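# Open all three fixture clamps without disturbing the parts

## Task

Release every one of the three clamps on the fixture until each is fully open, without moving the parts it holds; a clamp counts as open only if it stays that way once the robot lets go.

## Robot and tools

Robot: one 7-joint Kinova Gen3 arm with a Robotiq 2F-85 two-finger gripper. Joint ranges in rad, base outward: waist and upper arm roll, forearm roll and wrist roll each -6.283 to 6.283; shoulder -2.250 to 2.250; elbow -2.580 to 2.580; wrist pitch -2.100 to 2.100. The elbow cannot reach full straightness. Cameras: cam_head_left, cam_head_right and cam_wrist, each 672x504.

Frames. Results report the gripper in the scene frame: origin on the table surface under the arm base, +z up, +y to the left when facing along +x. The base may sit tilted, and the reported hand position grows less accurate at long reach. The gripper frame has +z along the fingers (away from the wrist) and +y along the line the pads close on. end_effector_position is the point midway between the pads when closed; closed fingertips reach about 19 mm past it, open ones about 6 mm. Closing pushes the fingertips roughly 13 mm further out, so keep that clearance above surfaces.

execute_actions(actions): a list of actions run one after another. Each action is a list of up to 15 rows; each row lasts one control step (1/30 s) and an action always takes 15 steps (0.5 s), the final row repeating if the list is shorter. A row is 9 numbers, all in [-1, 1]: dx, dy, dz, rx, ry, rz, position, force_limit, speed. The first six are an offset, in the gripper's own axes, from the gripper pose measured when that action began (for a call's first action, the last pose a result reported). Every row in an action refers to that same starting pose, so rows are not cumulative. Scale: 1.0 equals 0.6 m for dx/dy/dz and 180 degrees for rotation; rx, ry, rz form a single rotation vector. Per step the command is clipped to 70 mm and 16 degrees from the measured pose, and afterwards the arm travels at most to the last clipped pose, so large offsets need follow-up actions. If position and orientation conflict, position wins. An empty list just returns state and images.

The last three numbers are absolute gripper settings. position: +1 fully open (85 mm), about -0.8 pads touching, -1 squeeze until blocked. force_limit: per-pad force, roughly 20 N at -1, 128 N at 0, 235 N at +1 (for a 40 mm object, slow close; thin objects get less). speed: gap change rate, about 20 mm/s at -1, 85 at 0, 150 at +1; quicker closing adds up to about 12 N. The fingers keep their place until position changes by at least 0.01; only then do new force_limit or speed values apply. To grip more gently, open first.

move(target, speed, blocking): target is one 9-number row as above, its first six an offset in the gripper frame from the pose in the most recent result that shows one; the gripper follows a straight path there, turning the short way. Gripper numbers take effect at the start. speed is the path top speed in m/s, 0.002 to 0.5 (default 0.25), rotation capped at twice that in rad/s. The path lasts 0.5 to 10 s and halts after 10 s even if short. It does not avoid obstacles; the real gripper may lag, stray or overshoot the speed, especially near full reach. Faster moves and targets set deeper past a contact press harder. With blocking=false the result comes after 0.5 s while the arm continues; use wait(0) to check, and call wait or stop before sending rows or another move. The move: line reports the ending (done, off_target, moving, held, fault), acting limits (paced = pose clipped; held = a check blocked steps, after which the arm can suddenly speed up) and distance to target.

wait(seconds): 0 to 10; the arm keeps its last command, a running move continues. stop(): brakes a running move, needing some distance; fingers keep moving. zoom_image(camera, region): region [x0, y0, x1, y1] in pixels of that camera's latest image, at most 504 by 504. read_manual(section): only licence texts. finished_scene(scene): ends the current scene, given its number, and reports success; it is irreversible, so call it only when the clamps stay open unaided.

Results: state line with end_effector_position (m) and end_effector_quat_wxyz; Hand target (where the controller is driving); Joint positions; position_measured in counts (3 open, ~78 = 60 mm, 130 = 40 mm, 180 = 20 mm, 230 pads meet, not linear); object_status 0 moving, 1 blocked while opening, 2 blocked while closing (holding), 3 reached target or pads met. A fresh position value resets it to 0 briefly. To grip, send -1 and confirm 2; after a slip the fingers reclose unless force_limit was -1. Calls that ran actions list step readings; HELD marks steps partly held back. A pose unreachable line means the clearance check (which treats any mount block under the base as arm) altered the command.

Hazards: contact torque reaching a joint limit (47.5 N m for the first four joints, 29.9 for the wrist joints, held weight included) freezes the arm for 10 s and drops the rest of the call. Holding loads heats motors: MOTOR HOT from 60 °C, and at 75 °C an OVER-TEMPERATURE FAULT lets the arm sag. A held part may occasionally be jerked. Never push, knock or drop anything off the table, and avoid slams, hard strikes and heavy pressing. The robot keeps its last command while you think.

Each tool is called after "Request:" as a command line: name --argument value for each argument, lists and objects as JSON in quotes; but a table of rows of numbers goes row by row, as --pt "numbers of a row", without its own name.

## Session

Request:
execute_actions --actions '[]'

Scene clock: 0.00 s.
end_effector_position=(+0.5577, +0.1822, +0.1789) position_measured=3 object_status=3 end_effector_quat_wxyz=(+0.469, +0.725, +0.101, +0.494)
Joint positions: [-0.85   0.692  0.021  2.143  1.678  1.345  2.17 ]
Joint velocities: [-0.     0.001  0.    -0.     0.    -0.    -0.001]
Motor temperatures (°C, as the motors report them): [30 23 25 25 32 37 42]
Hand target: +0.558, +0.182, +0.179; +0.469, +0.725, +0.101, +0.494

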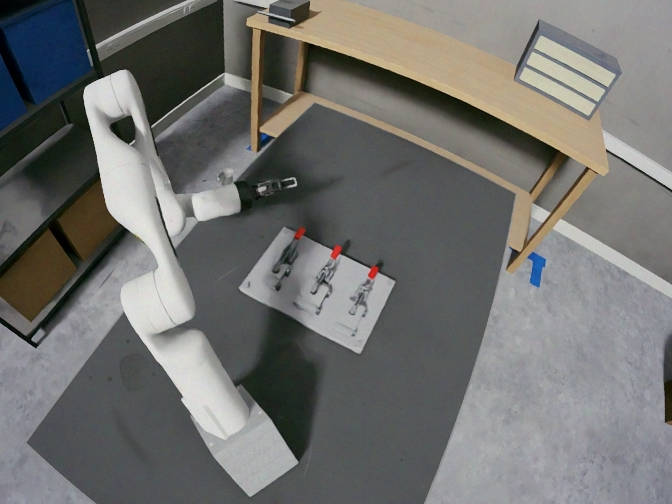

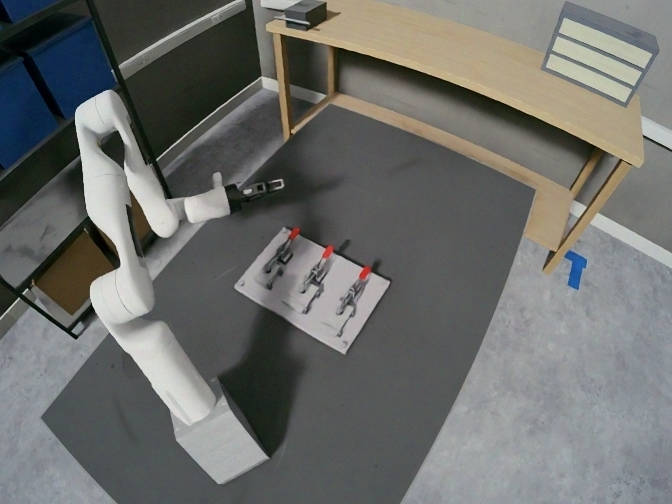

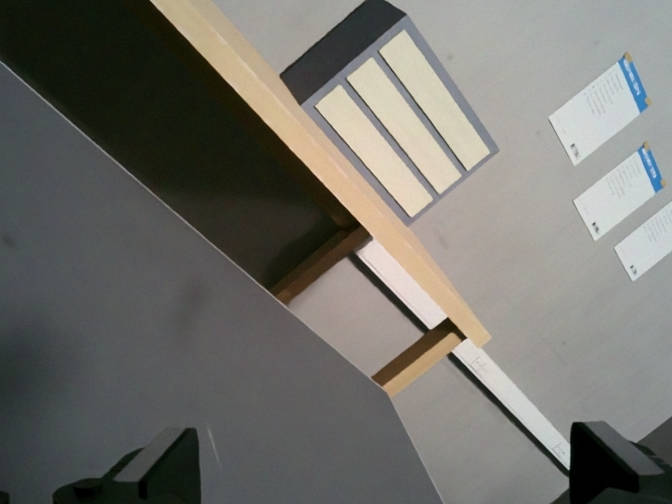

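Request:
zoom_image --camera "cam_head_left" --region '[220, 200, 420, 360]'

Request:
zoom_image --camera "cam_head_right" --region '[220, 200, 420, 360]'

Region (220, 200, 420, 360) of cam_head_left's 672x504 image, scaled by 2.520, with more detail than that image has; it fills the top 403 rows of this view, and the rest is white.

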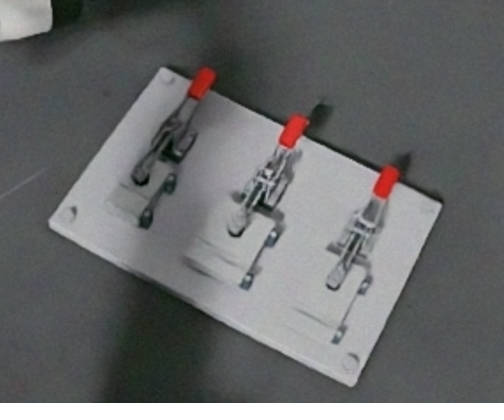

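Region (220, 200, 420, 360) of cam_head_right's 672x504 image, scaled by 2.520, with more detail than that image has; it fills the top 403 rows of this view, and the rest is white.

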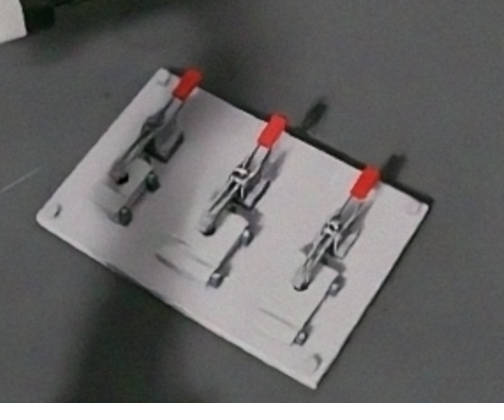

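Request:
move --target '[-0.087,0.533,-0.064,0.329,-0.347,0.071,1,0,0]'

Scene clock: 3.97 s.
end_effector_position=(+0.4001, +0.0027, +0.3985) position_measured=3 object_status=3 end_effector_quat_wxyz=(+0.001, +1.000, -0.001, +0.001)
Joint positions: [ 0.386  0.33   0.643  1.719  2.45  -1.558  2.74 ]
Joint velocities: [ 0.003  0.005  0.002 -0.    -0.001 -0.001  0.001]
Motor temperatures (°C, as the motors report them): [30 23 25 25 32 37 42]
Hand target: +0.400, +0.002, +0.398; +0.001, +1.000, -0.001, +0.001
Off the commanded pose: 0.002 m, 0 deg.
move: done

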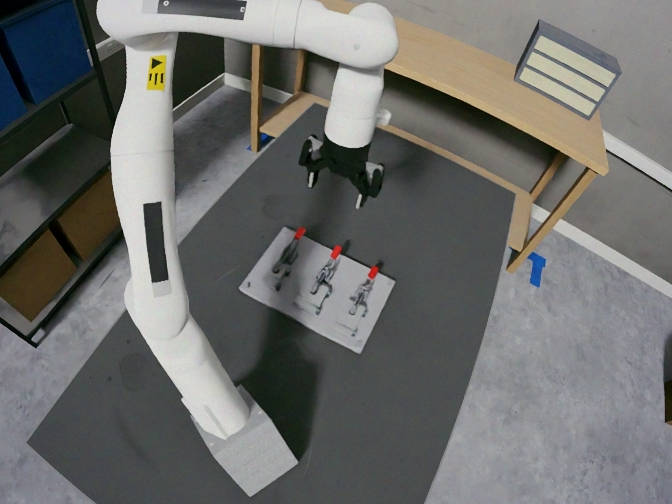

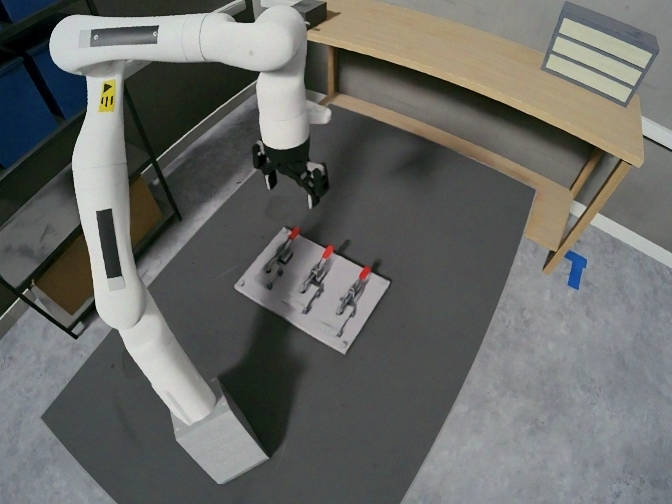

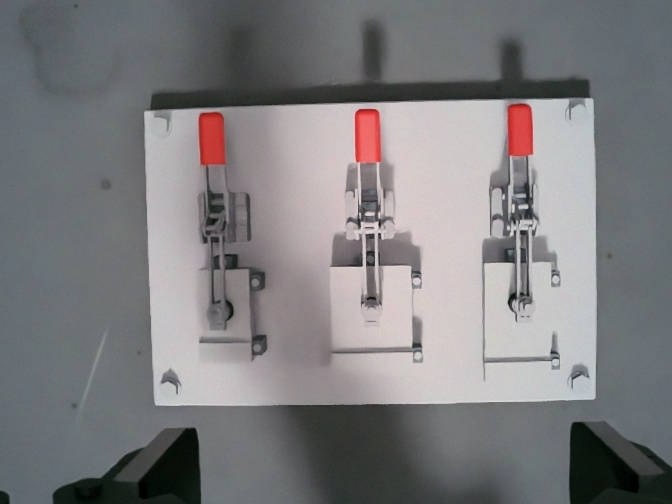

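Request:
move --target '[0.15,0.03,0.25,0,0,0,1,0,0]'

Scene clock: 5.30 s.
end_effector_position=(+0.4901, -0.0158, +0.2491) position_measured=3 object_status=3 end_effector_quat_wxyz=(+0.001, +1.000, -0.001, +0.001)
Joint positions: [ 0.236  0.582  0.519  1.73   2.221 -1.268  2.717]
Joint velocities: [-0.     0.004 -0.002 -0.     0.     0.    -0.002]
Motor temperatures (°C, as the motors report them): [30 23 25 25 32 37 42]
Hand target: +0.490, -0.016, +0.249; +0.001, +1.000, -0.001, +0.001
Off the commanded pose: 0.000 m, 0 deg.
move: done

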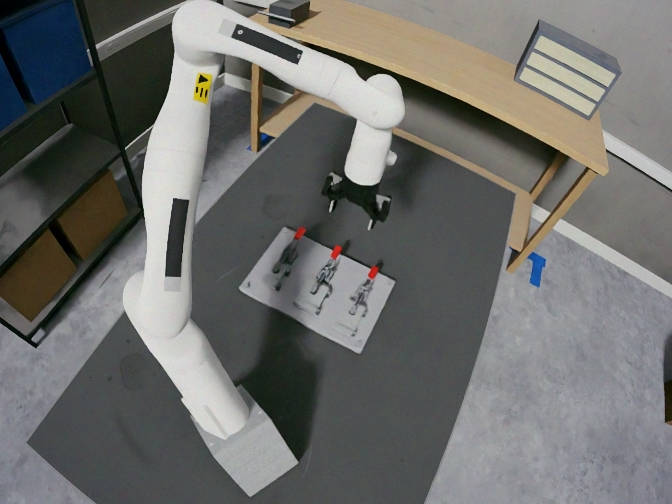

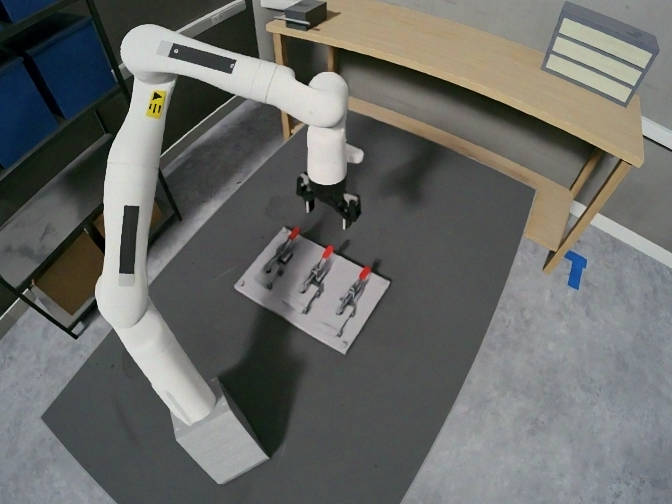

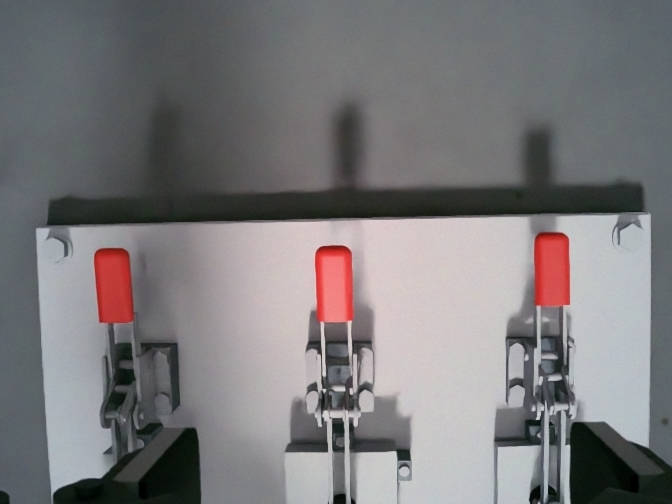

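Request:
move --target '[0.01,-0.038,0.2,0,0,0,0.1,-0.5,0]'

Request:
zoom_image --camera "cam_head_left" --region '[240, 160, 440, 320]'

Request:
zoom_image --camera "cam_head_right" --region '[240, 160, 440, 320]'

Scene clock: 6.70 s.
end_effector_position=(+0.4963, +0.0065, +0.1295) position_measured=117 object_status=0 end_effector_quat_wxyz=(+0.001, +1.000, -0.001, +0.001)
Joint positions: [ 0.11   0.701  0.414  1.848  2.024 -1.019  2.794]
Joint velocities: [-0.002  0.005 -0.003  0.     0.001  0.001 -0.001]
Motor temperatures (°C, as the motors report them): [30 23 25 25 32 37 42]
Hand target: +0.496, +0.006, +0.129; +0.001, +1.000, -0.001, +0.001
Off the commanded pose: 0.001 m, 0 deg.
move: done

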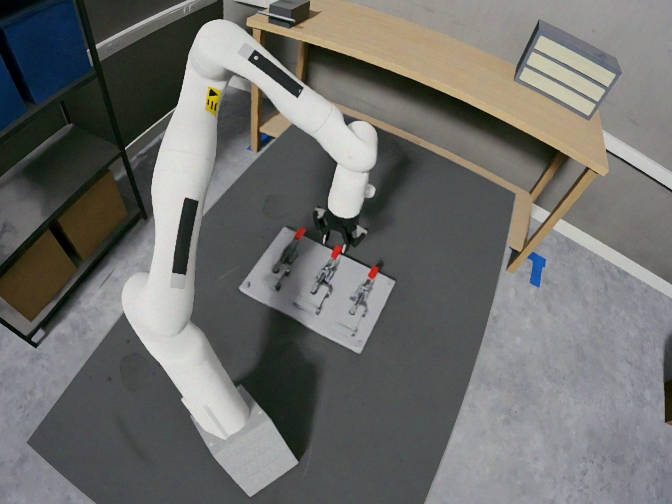

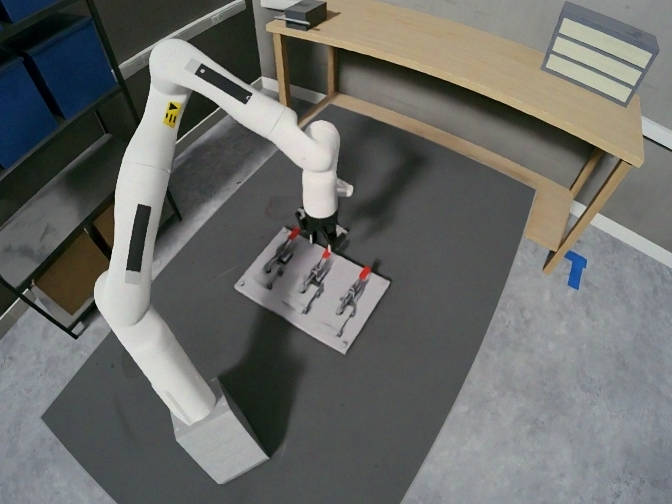

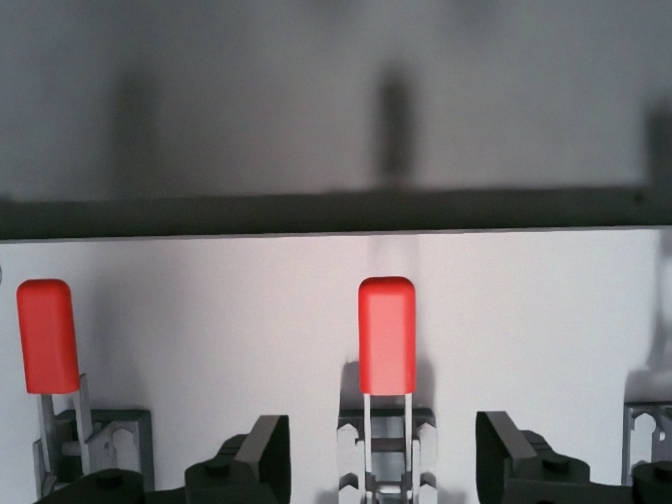

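Region (240, 160, 440, 320) of cam_head_left's 672x504 image, scaled by 2.520, with more detail than that image has; it fills the top 403 rows of this view, and the rest is white.

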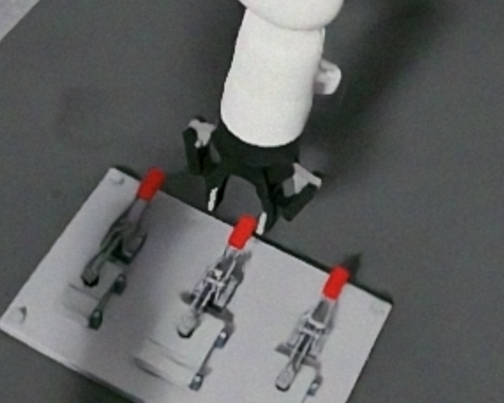

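Region (240, 160, 440, 320) of cam_head_right's 672x504 image, scaled by 2.520, with more detail than that image has; it fills the top 403 rows of this view, and the rest is white.

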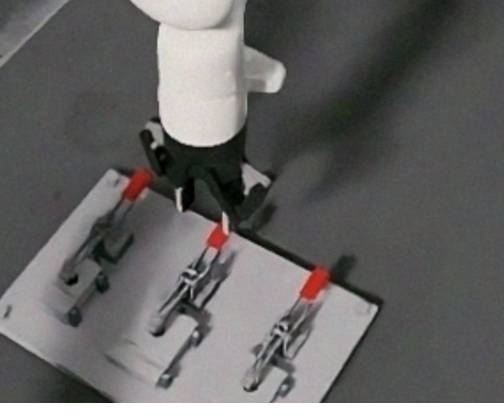

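Request:
move --target '[0,0.002,0.133,0,0,0,0.1,-0.5,0]' --speed 0.1

Request:
zoom_image --camera "cam_head_left" --region '[240, 160, 440, 320]'

Request:
zoom_image --camera "cam_head_right" --region '[240, 160, 440, 320]'

Scene clock: 8.00 s.
end_effector_position=(+0.4966, +0.0051, +0.0501) position_measured=117 object_status=3 end_effector_quat_wxyz=(+0.001, +1.000, -0.001, +0.001)
Joint positions: [ 0.07   0.833  0.327  1.859  1.862 -0.889  2.895]
Joint velocities: [ 0.001  0.006 -0.001  0.     0.001  0.001 -0.001]
Motor temperatures (°C, as the motors report them): [30 23 25 25 32 37 42]
Hand target: +0.496, +0.005, +0.050; +0.001, +1.000, -0.001, +0.001
Off the commanded pose: 0.000 m, 0 deg.
move: done

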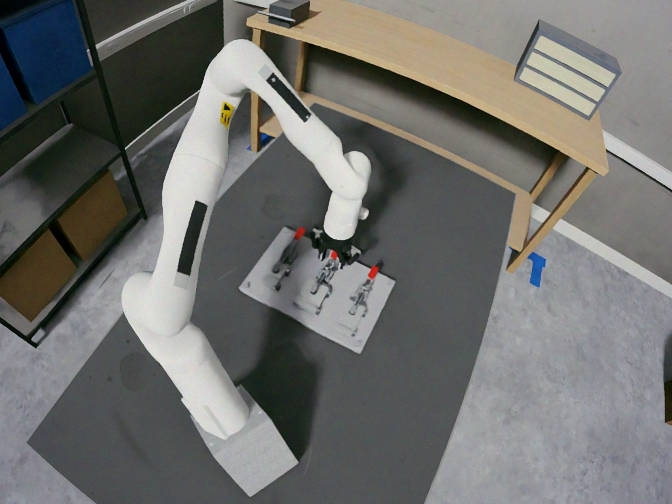

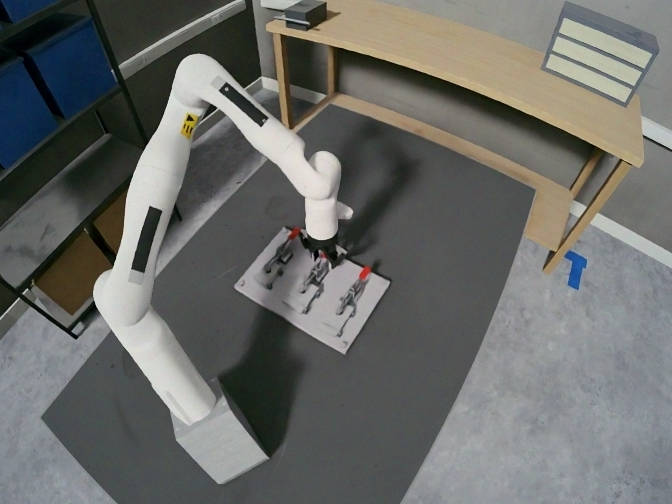

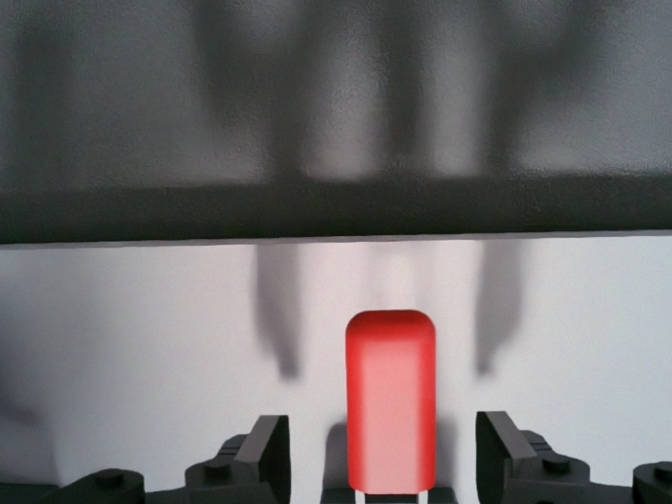

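Region (240, 160, 440, 320) of cam_head_left's 672x504 image, scaled by 2.520, with more detail than that image has; it fills the top 403 rows of this view, and the rest is white.

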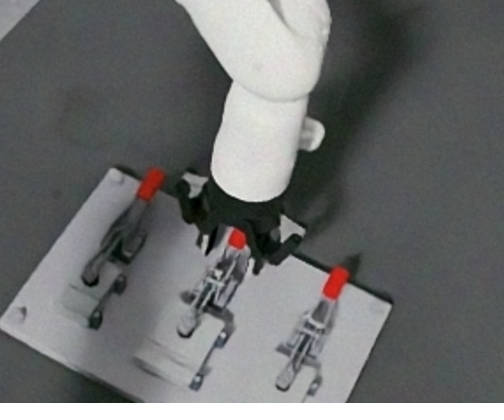

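Region (240, 160, 440, 320) of cam_head_right's 672x504 image, scaled by 2.520, with more detail than that image has; it fills the top 403 rows of this view, and the rest is white.

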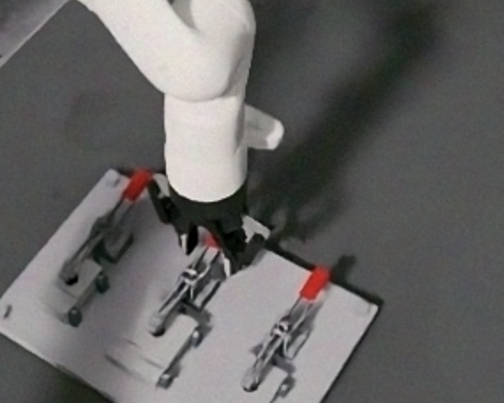

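Request:
move --target '[0.022,0.002,0.012,0,0,0,0.1,-0.5,0]' --speed 0.05

Request:
move --target '[0,0,0,0,0,0,-1,-0.4,0]'

Request:
zoom_image --camera "cam_head_left" --region '[240, 160, 440, 320]'

Scene clock: 8.87 s.
end_effector_position=(+0.5099, +0.0039, +0.0430) position_measured=117 object_status=3 end_effector_quat_wxyz=(+0.001, +1.000, -0.001, +0.001)
Joint positions: [ 0.061  0.856  0.328  1.812  1.869 -0.896  2.861]
Joint velocities: [-0.     0.003 -0.001 -0.001  0.001 -0.    -0.001]
Motor temperatures (°C, as the motors report them): [30 23 25 25 32 37 42]
Hand target: +0.510, +0.004, +0.043; +0.001, +1.000, -0.001, +0.001
Off the commanded pose: 0.000 m, 0 deg.
move: done

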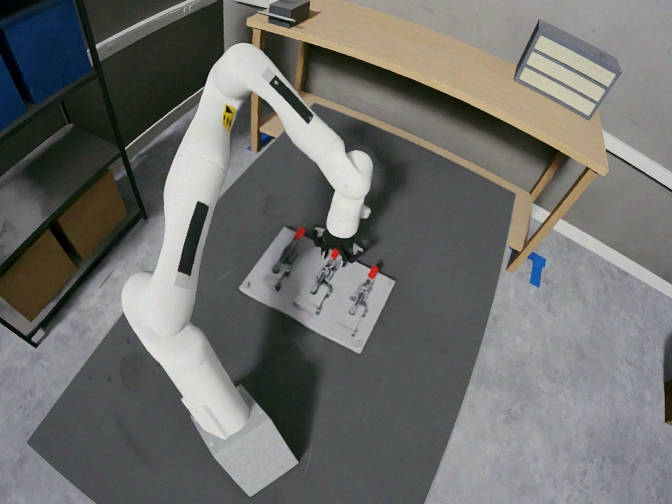

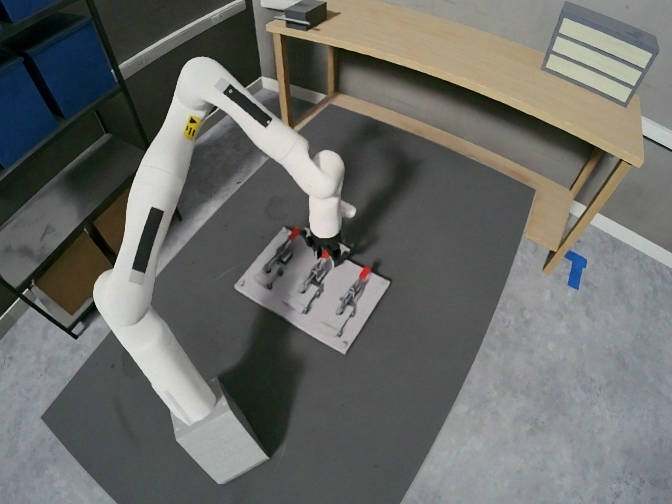

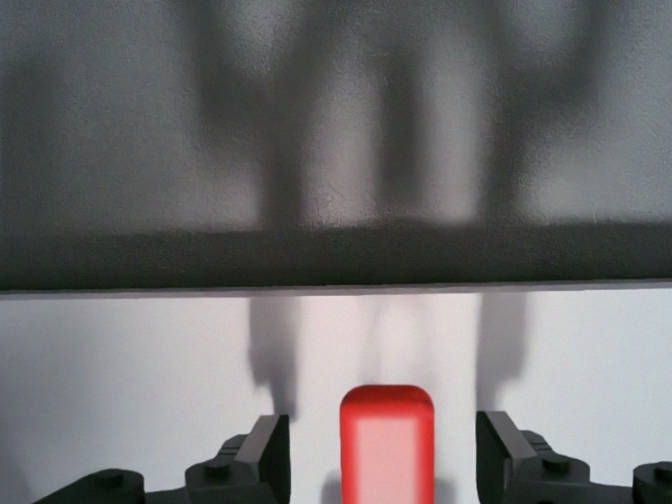

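Scene clock: 9.47 s.
end_effector_position=(+0.5100, +0.0035, +0.0431) position_measured=189 object_status=2 end_effector_quat_wxyz=(+0.001, +1.000, -0.001, +0.001)
Joint positions: [ 0.061  0.856  0.328  1.812  1.869 -0.896  2.861]
Joint velocities: [ 0.    -0.001 -0.    -0.     0.    -0.     0.   ]
Motor temperatures (°C, as the motors report them): [30 23 25 25 32 37 42]
Hand target: +0.510, +0.004, +0.043; +0.001, +1.000, -0.001, +0.001
Off the commanded pose: 0.000 m, 0 deg.
move: done

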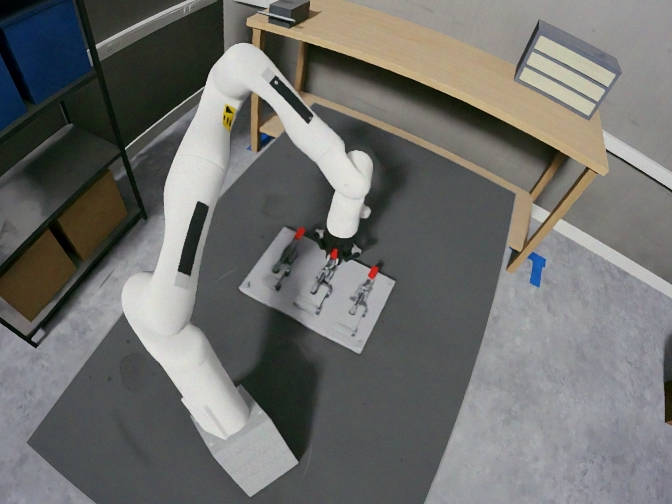

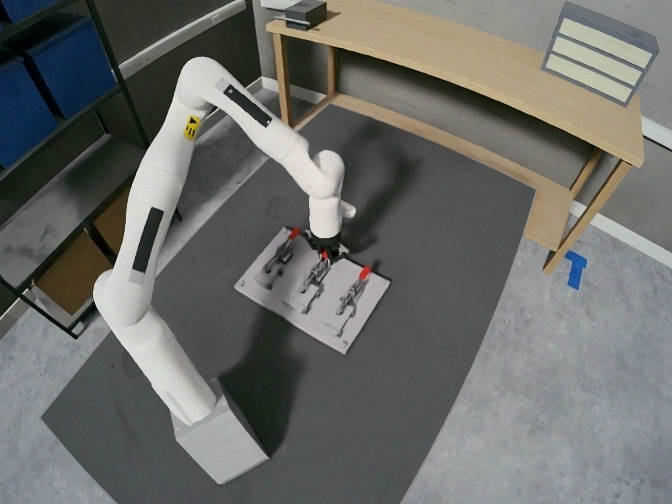

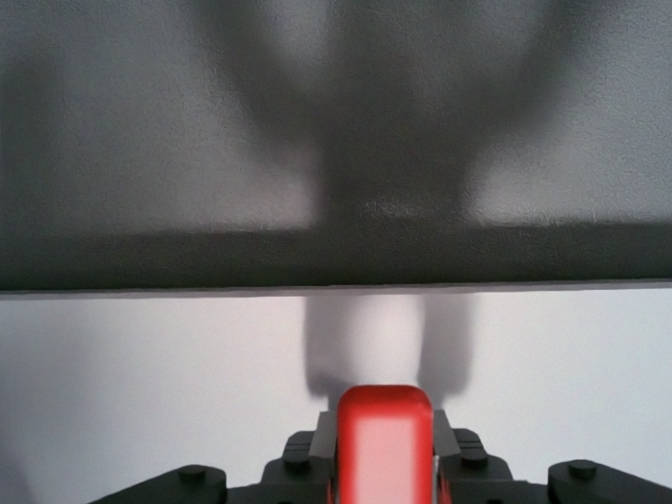

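Region (240, 160, 440, 320) of cam_head_left's 672x504 image, scaled by 2.520, with more detail than that image has; it fills the top 403 rows of this view, and the rest is white.

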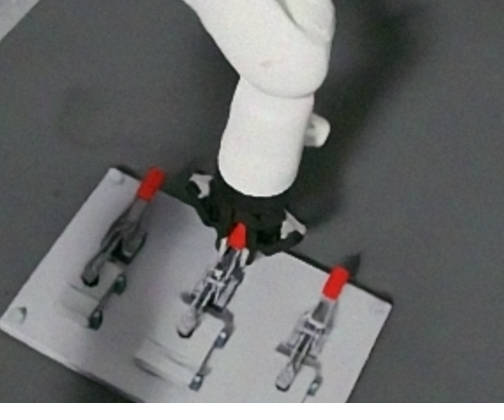

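Request:
move --target '[-0.006,0,-0.04,0,0,0,-1,-0.4,0]' --speed 0.04

Request:
zoom_image --camera "cam_head_left" --region '[240, 160, 440, 320]'

Request:
zoom_image --camera "cam_head_right" --region '[240, 160, 440, 320]'

Scene clock: 10.60 s.
end_effector_position=(+0.4958, +0.0037, +0.0575) position_measured=190 object_status=2 end_effector_quat_wxyz=(-0.000, +1.000, -0.004, -0.011)
Joint positions: [ 0.074  0.829  0.339  1.834  1.918 -0.92   2.843]
Joint velocities: [ 0.007 -0.002 -0.01  -0.     0.006  0.006 -0.003]
Motor temperatures (°C, as the motors report them): [30 23 25 25 32 37 42]
Hand target: +0.506, +0.004, +0.067; +0.001, +1.000, -0.001, +0.001
Off the commanded pose: 0.014 m, 1 deg.
move: off_target

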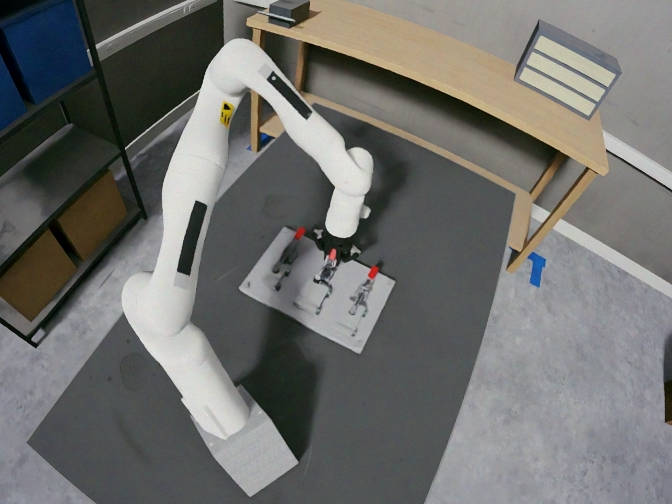

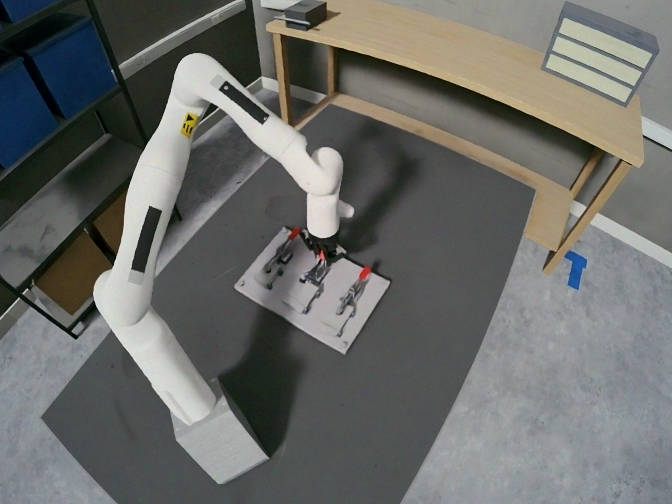

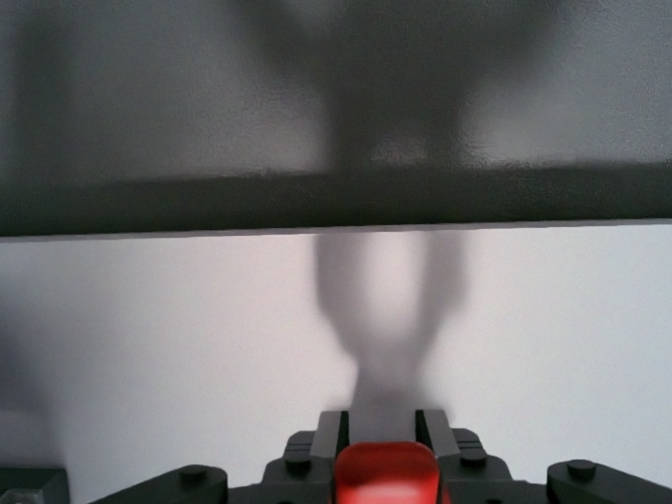

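Region (240, 160, 440, 320) of cam_head_left's 672x504 image, scaled by 2.520, with more detail than that image has; it fills the top 403 rows of this view, and the rest is white.

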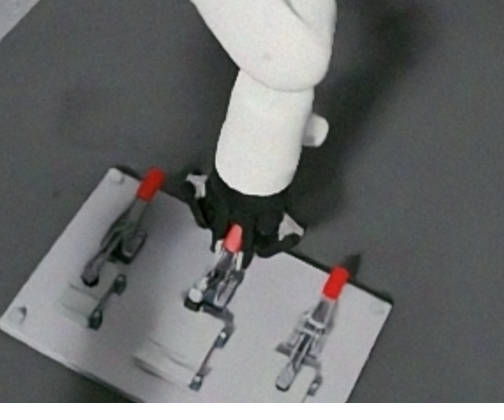

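Region (240, 160, 440, 320) of cam_head_right's 672x504 image, scaled by 2.520, with more detail than that image has; it fills the top 403 rows of this view, and the rest is white.

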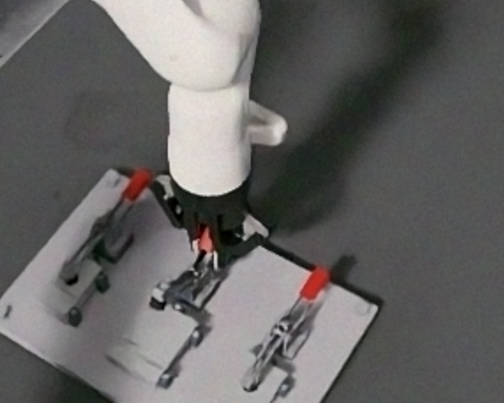

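Request:
move --target '[-0.025,0,-0.015,0,0,0,-1,-0.4,0]' --speed 0.04

Request:
zoom_image --camera "cam_head_left" --region '[260, 190, 400, 310]'

Request:
zoom_image --camera "cam_head_right" --region '[260, 190, 400, 310]'

Scene clock: 11.43 s.
end_effector_position=(+0.4911, +0.0038, +0.0592) position_measured=190 object_status=2 end_effector_quat_wxyz=(+0.002, +1.000, -0.000, -0.005)
Joint positions: [ 0.08   0.817  0.331  1.864  1.899 -0.9    2.879]
Joint velocities: [ 0.002 -0.    -0.004  0.     0.002  0.003 -0.001]
Motor temperatures (°C, as the motors report them): [30 23 25 25 32 37 42]
Hand target: +0.481, +0.004, +0.066; -0.000, +1.000, -0.004, -0.011
Off the commanded pose: 0.013 m, 1 deg.
move: off_target

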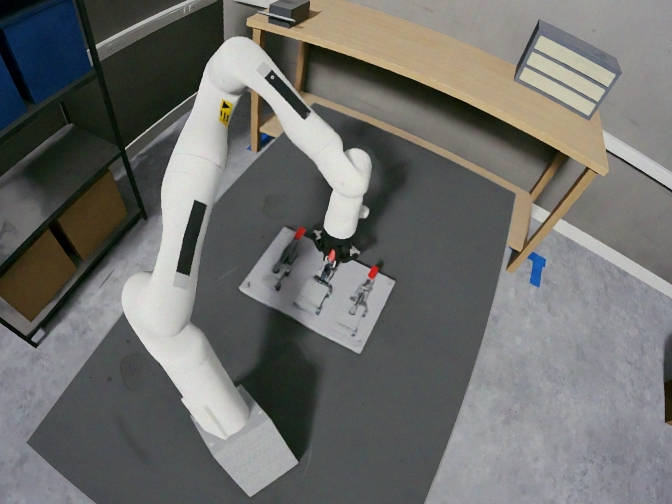

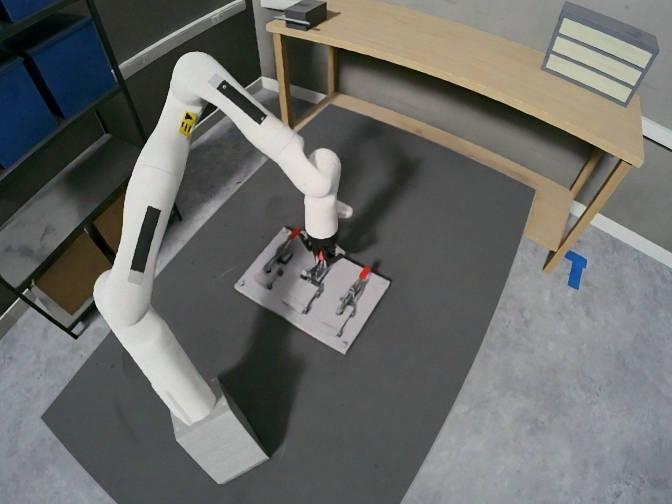

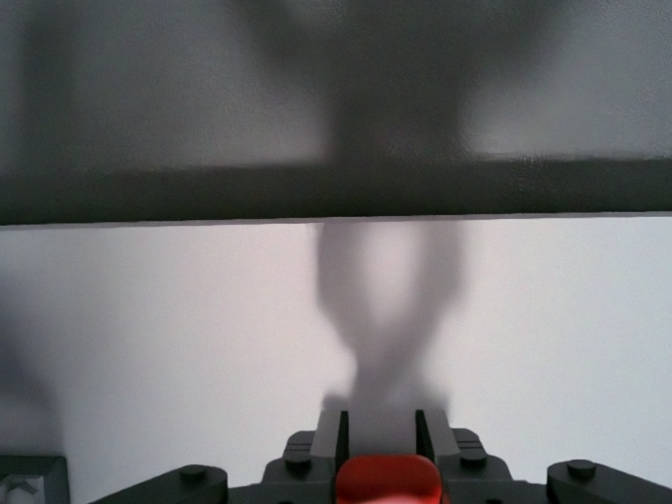

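Region (260, 190, 400, 310) of cam_head_left's 672x504 image, scaled by 3.600, with more detail than that image has; it fills the top 432 rows of this view, and the rest is white.

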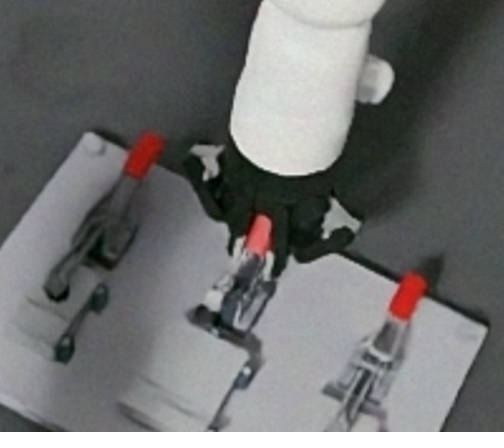

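Region (260, 190, 400, 310) of cam_head_right's 672x504 image, scaled by 3.600, with more detail than that image has; it fills the top 432 rows of this view, and the rest is white.

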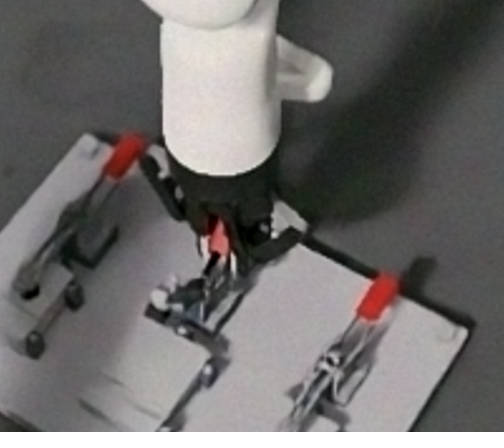

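Request:
move --target '[0,0,0,0,0,0,0.1,-0.4,0]'

Request:
move --target '[-0.05,0,-0.25,0,0,0,0.1,-0.4,0]' --speed 0.2

Request:
zoom_image --camera "cam_head_left" --region '[260, 190, 400, 310]'

Request:
zoom_image --camera "cam_head_right" --region '[260, 190, 400, 310]'

Scene clock: 12.30 s.
end_effector_position=(+0.4911, +0.0038, +0.0592) position_measured=117 object_status=0 end_effector_quat_wxyz=(+0.002, +1.000, -0.000, -0.005)
Joint positions: [ 0.078  0.817  0.334  1.864  1.897 -0.901  2.88 ]
Joint velocities: [ 0.    -0.     0.    -0.    -0.     0.    -0.001]
Motor temperatures (°C, as the motors report them): [30 23 25 25 32 37 42]
Hand target: +0.491, +0.004, +0.059; +0.002, +1.000, -0.000, -0.005
Off the commanded pose: 0.000 m, 0 deg.
move: done

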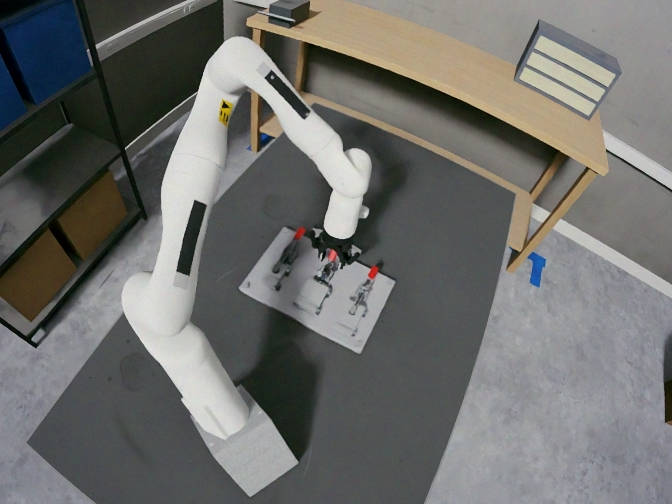

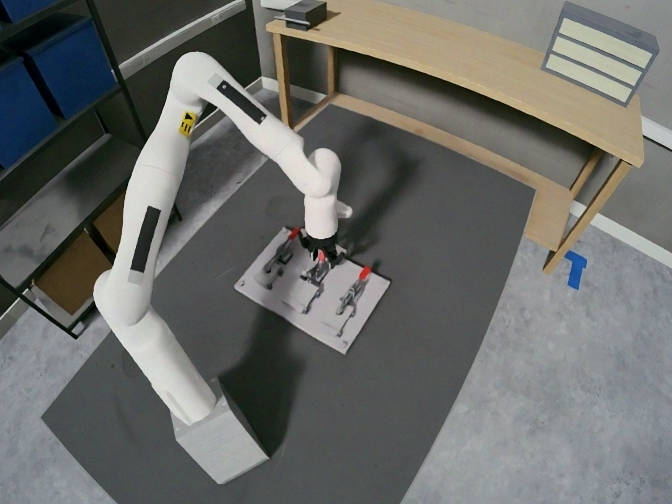

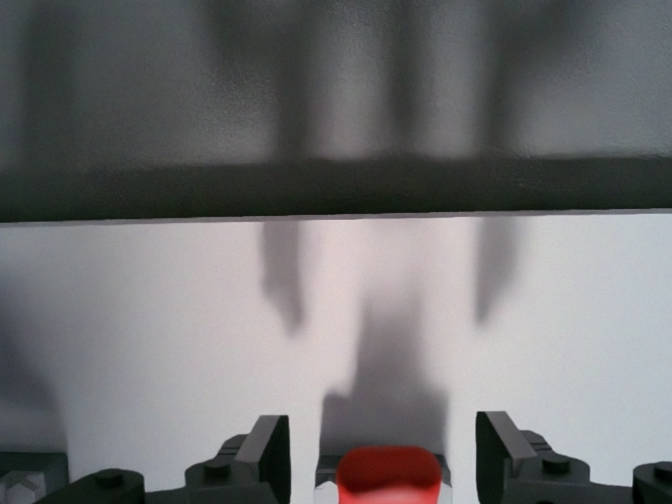

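Scene clock: 13.47 s.
end_effector_position=(+0.4626, +0.0046, +0.2090) position_measured=117 object_status=3 end_effector_quat_wxyz=(+0.002, +1.000, -0.000, -0.006)
Joint positions: [ 0.179  0.56   0.485  1.88   2.181 -1.142  2.767]
Joint velocities: [ 0.    -0.005  0.002 -0.    -0.    -0.001  0.001]
Motor temperatures (°C, as the motors report them): [30 23 25 25 32 37 42]
Hand target: +0.463, +0.005, +0.209; +0.002, +1.000, -0.000, -0.005
Off the commanded pose: 0.001 m, 0 deg.
move: done

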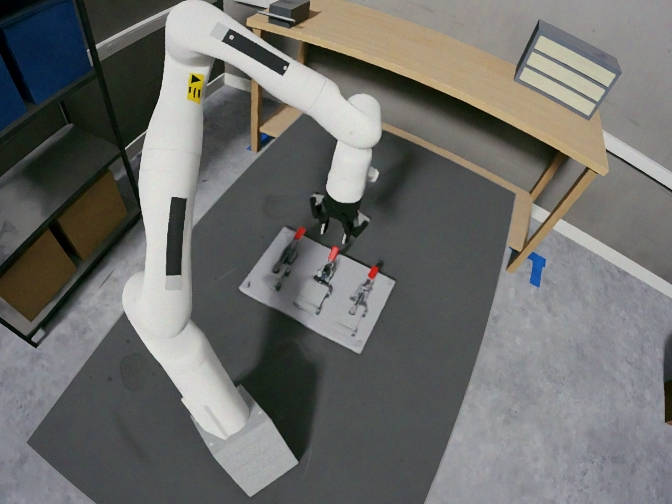

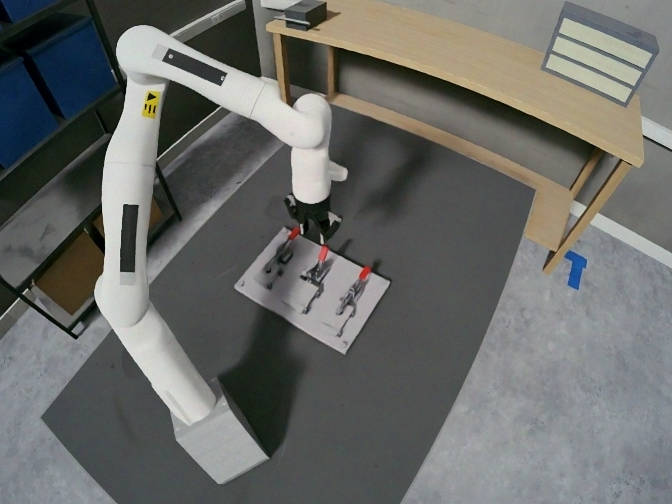

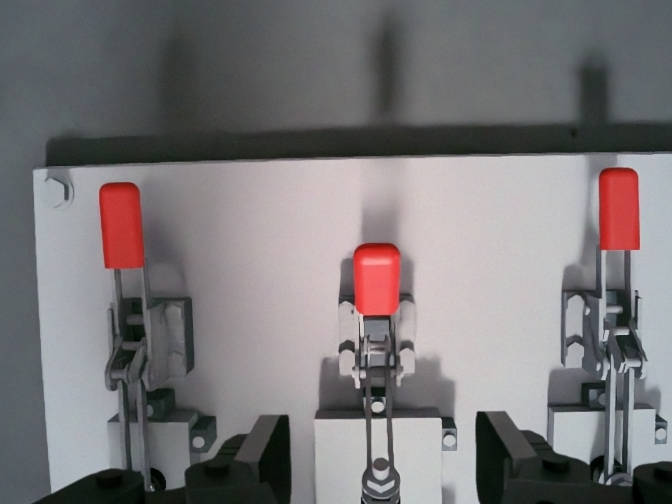

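Region (260, 190, 400, 310) of cam_head_left's 672x504 image, scaled by 3.600, with more detail than that image has; it fills the top 432 rows of this view, and the rest is white.

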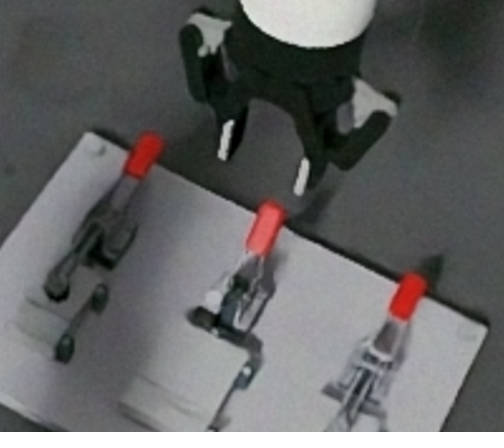

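Region (260, 190, 400, 310) of cam_head_right's 672x504 image, scaled by 3.600, with more detail than that image has; it fills the top 432 rows of this view, and the rest is white.

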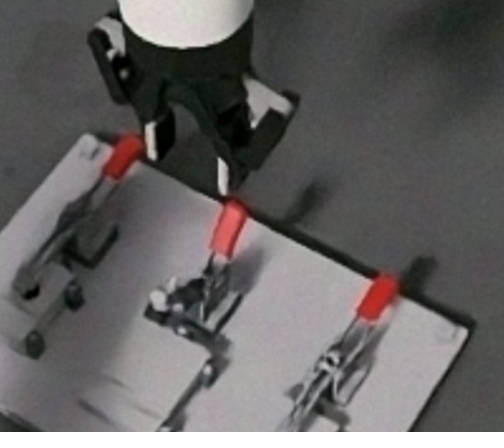

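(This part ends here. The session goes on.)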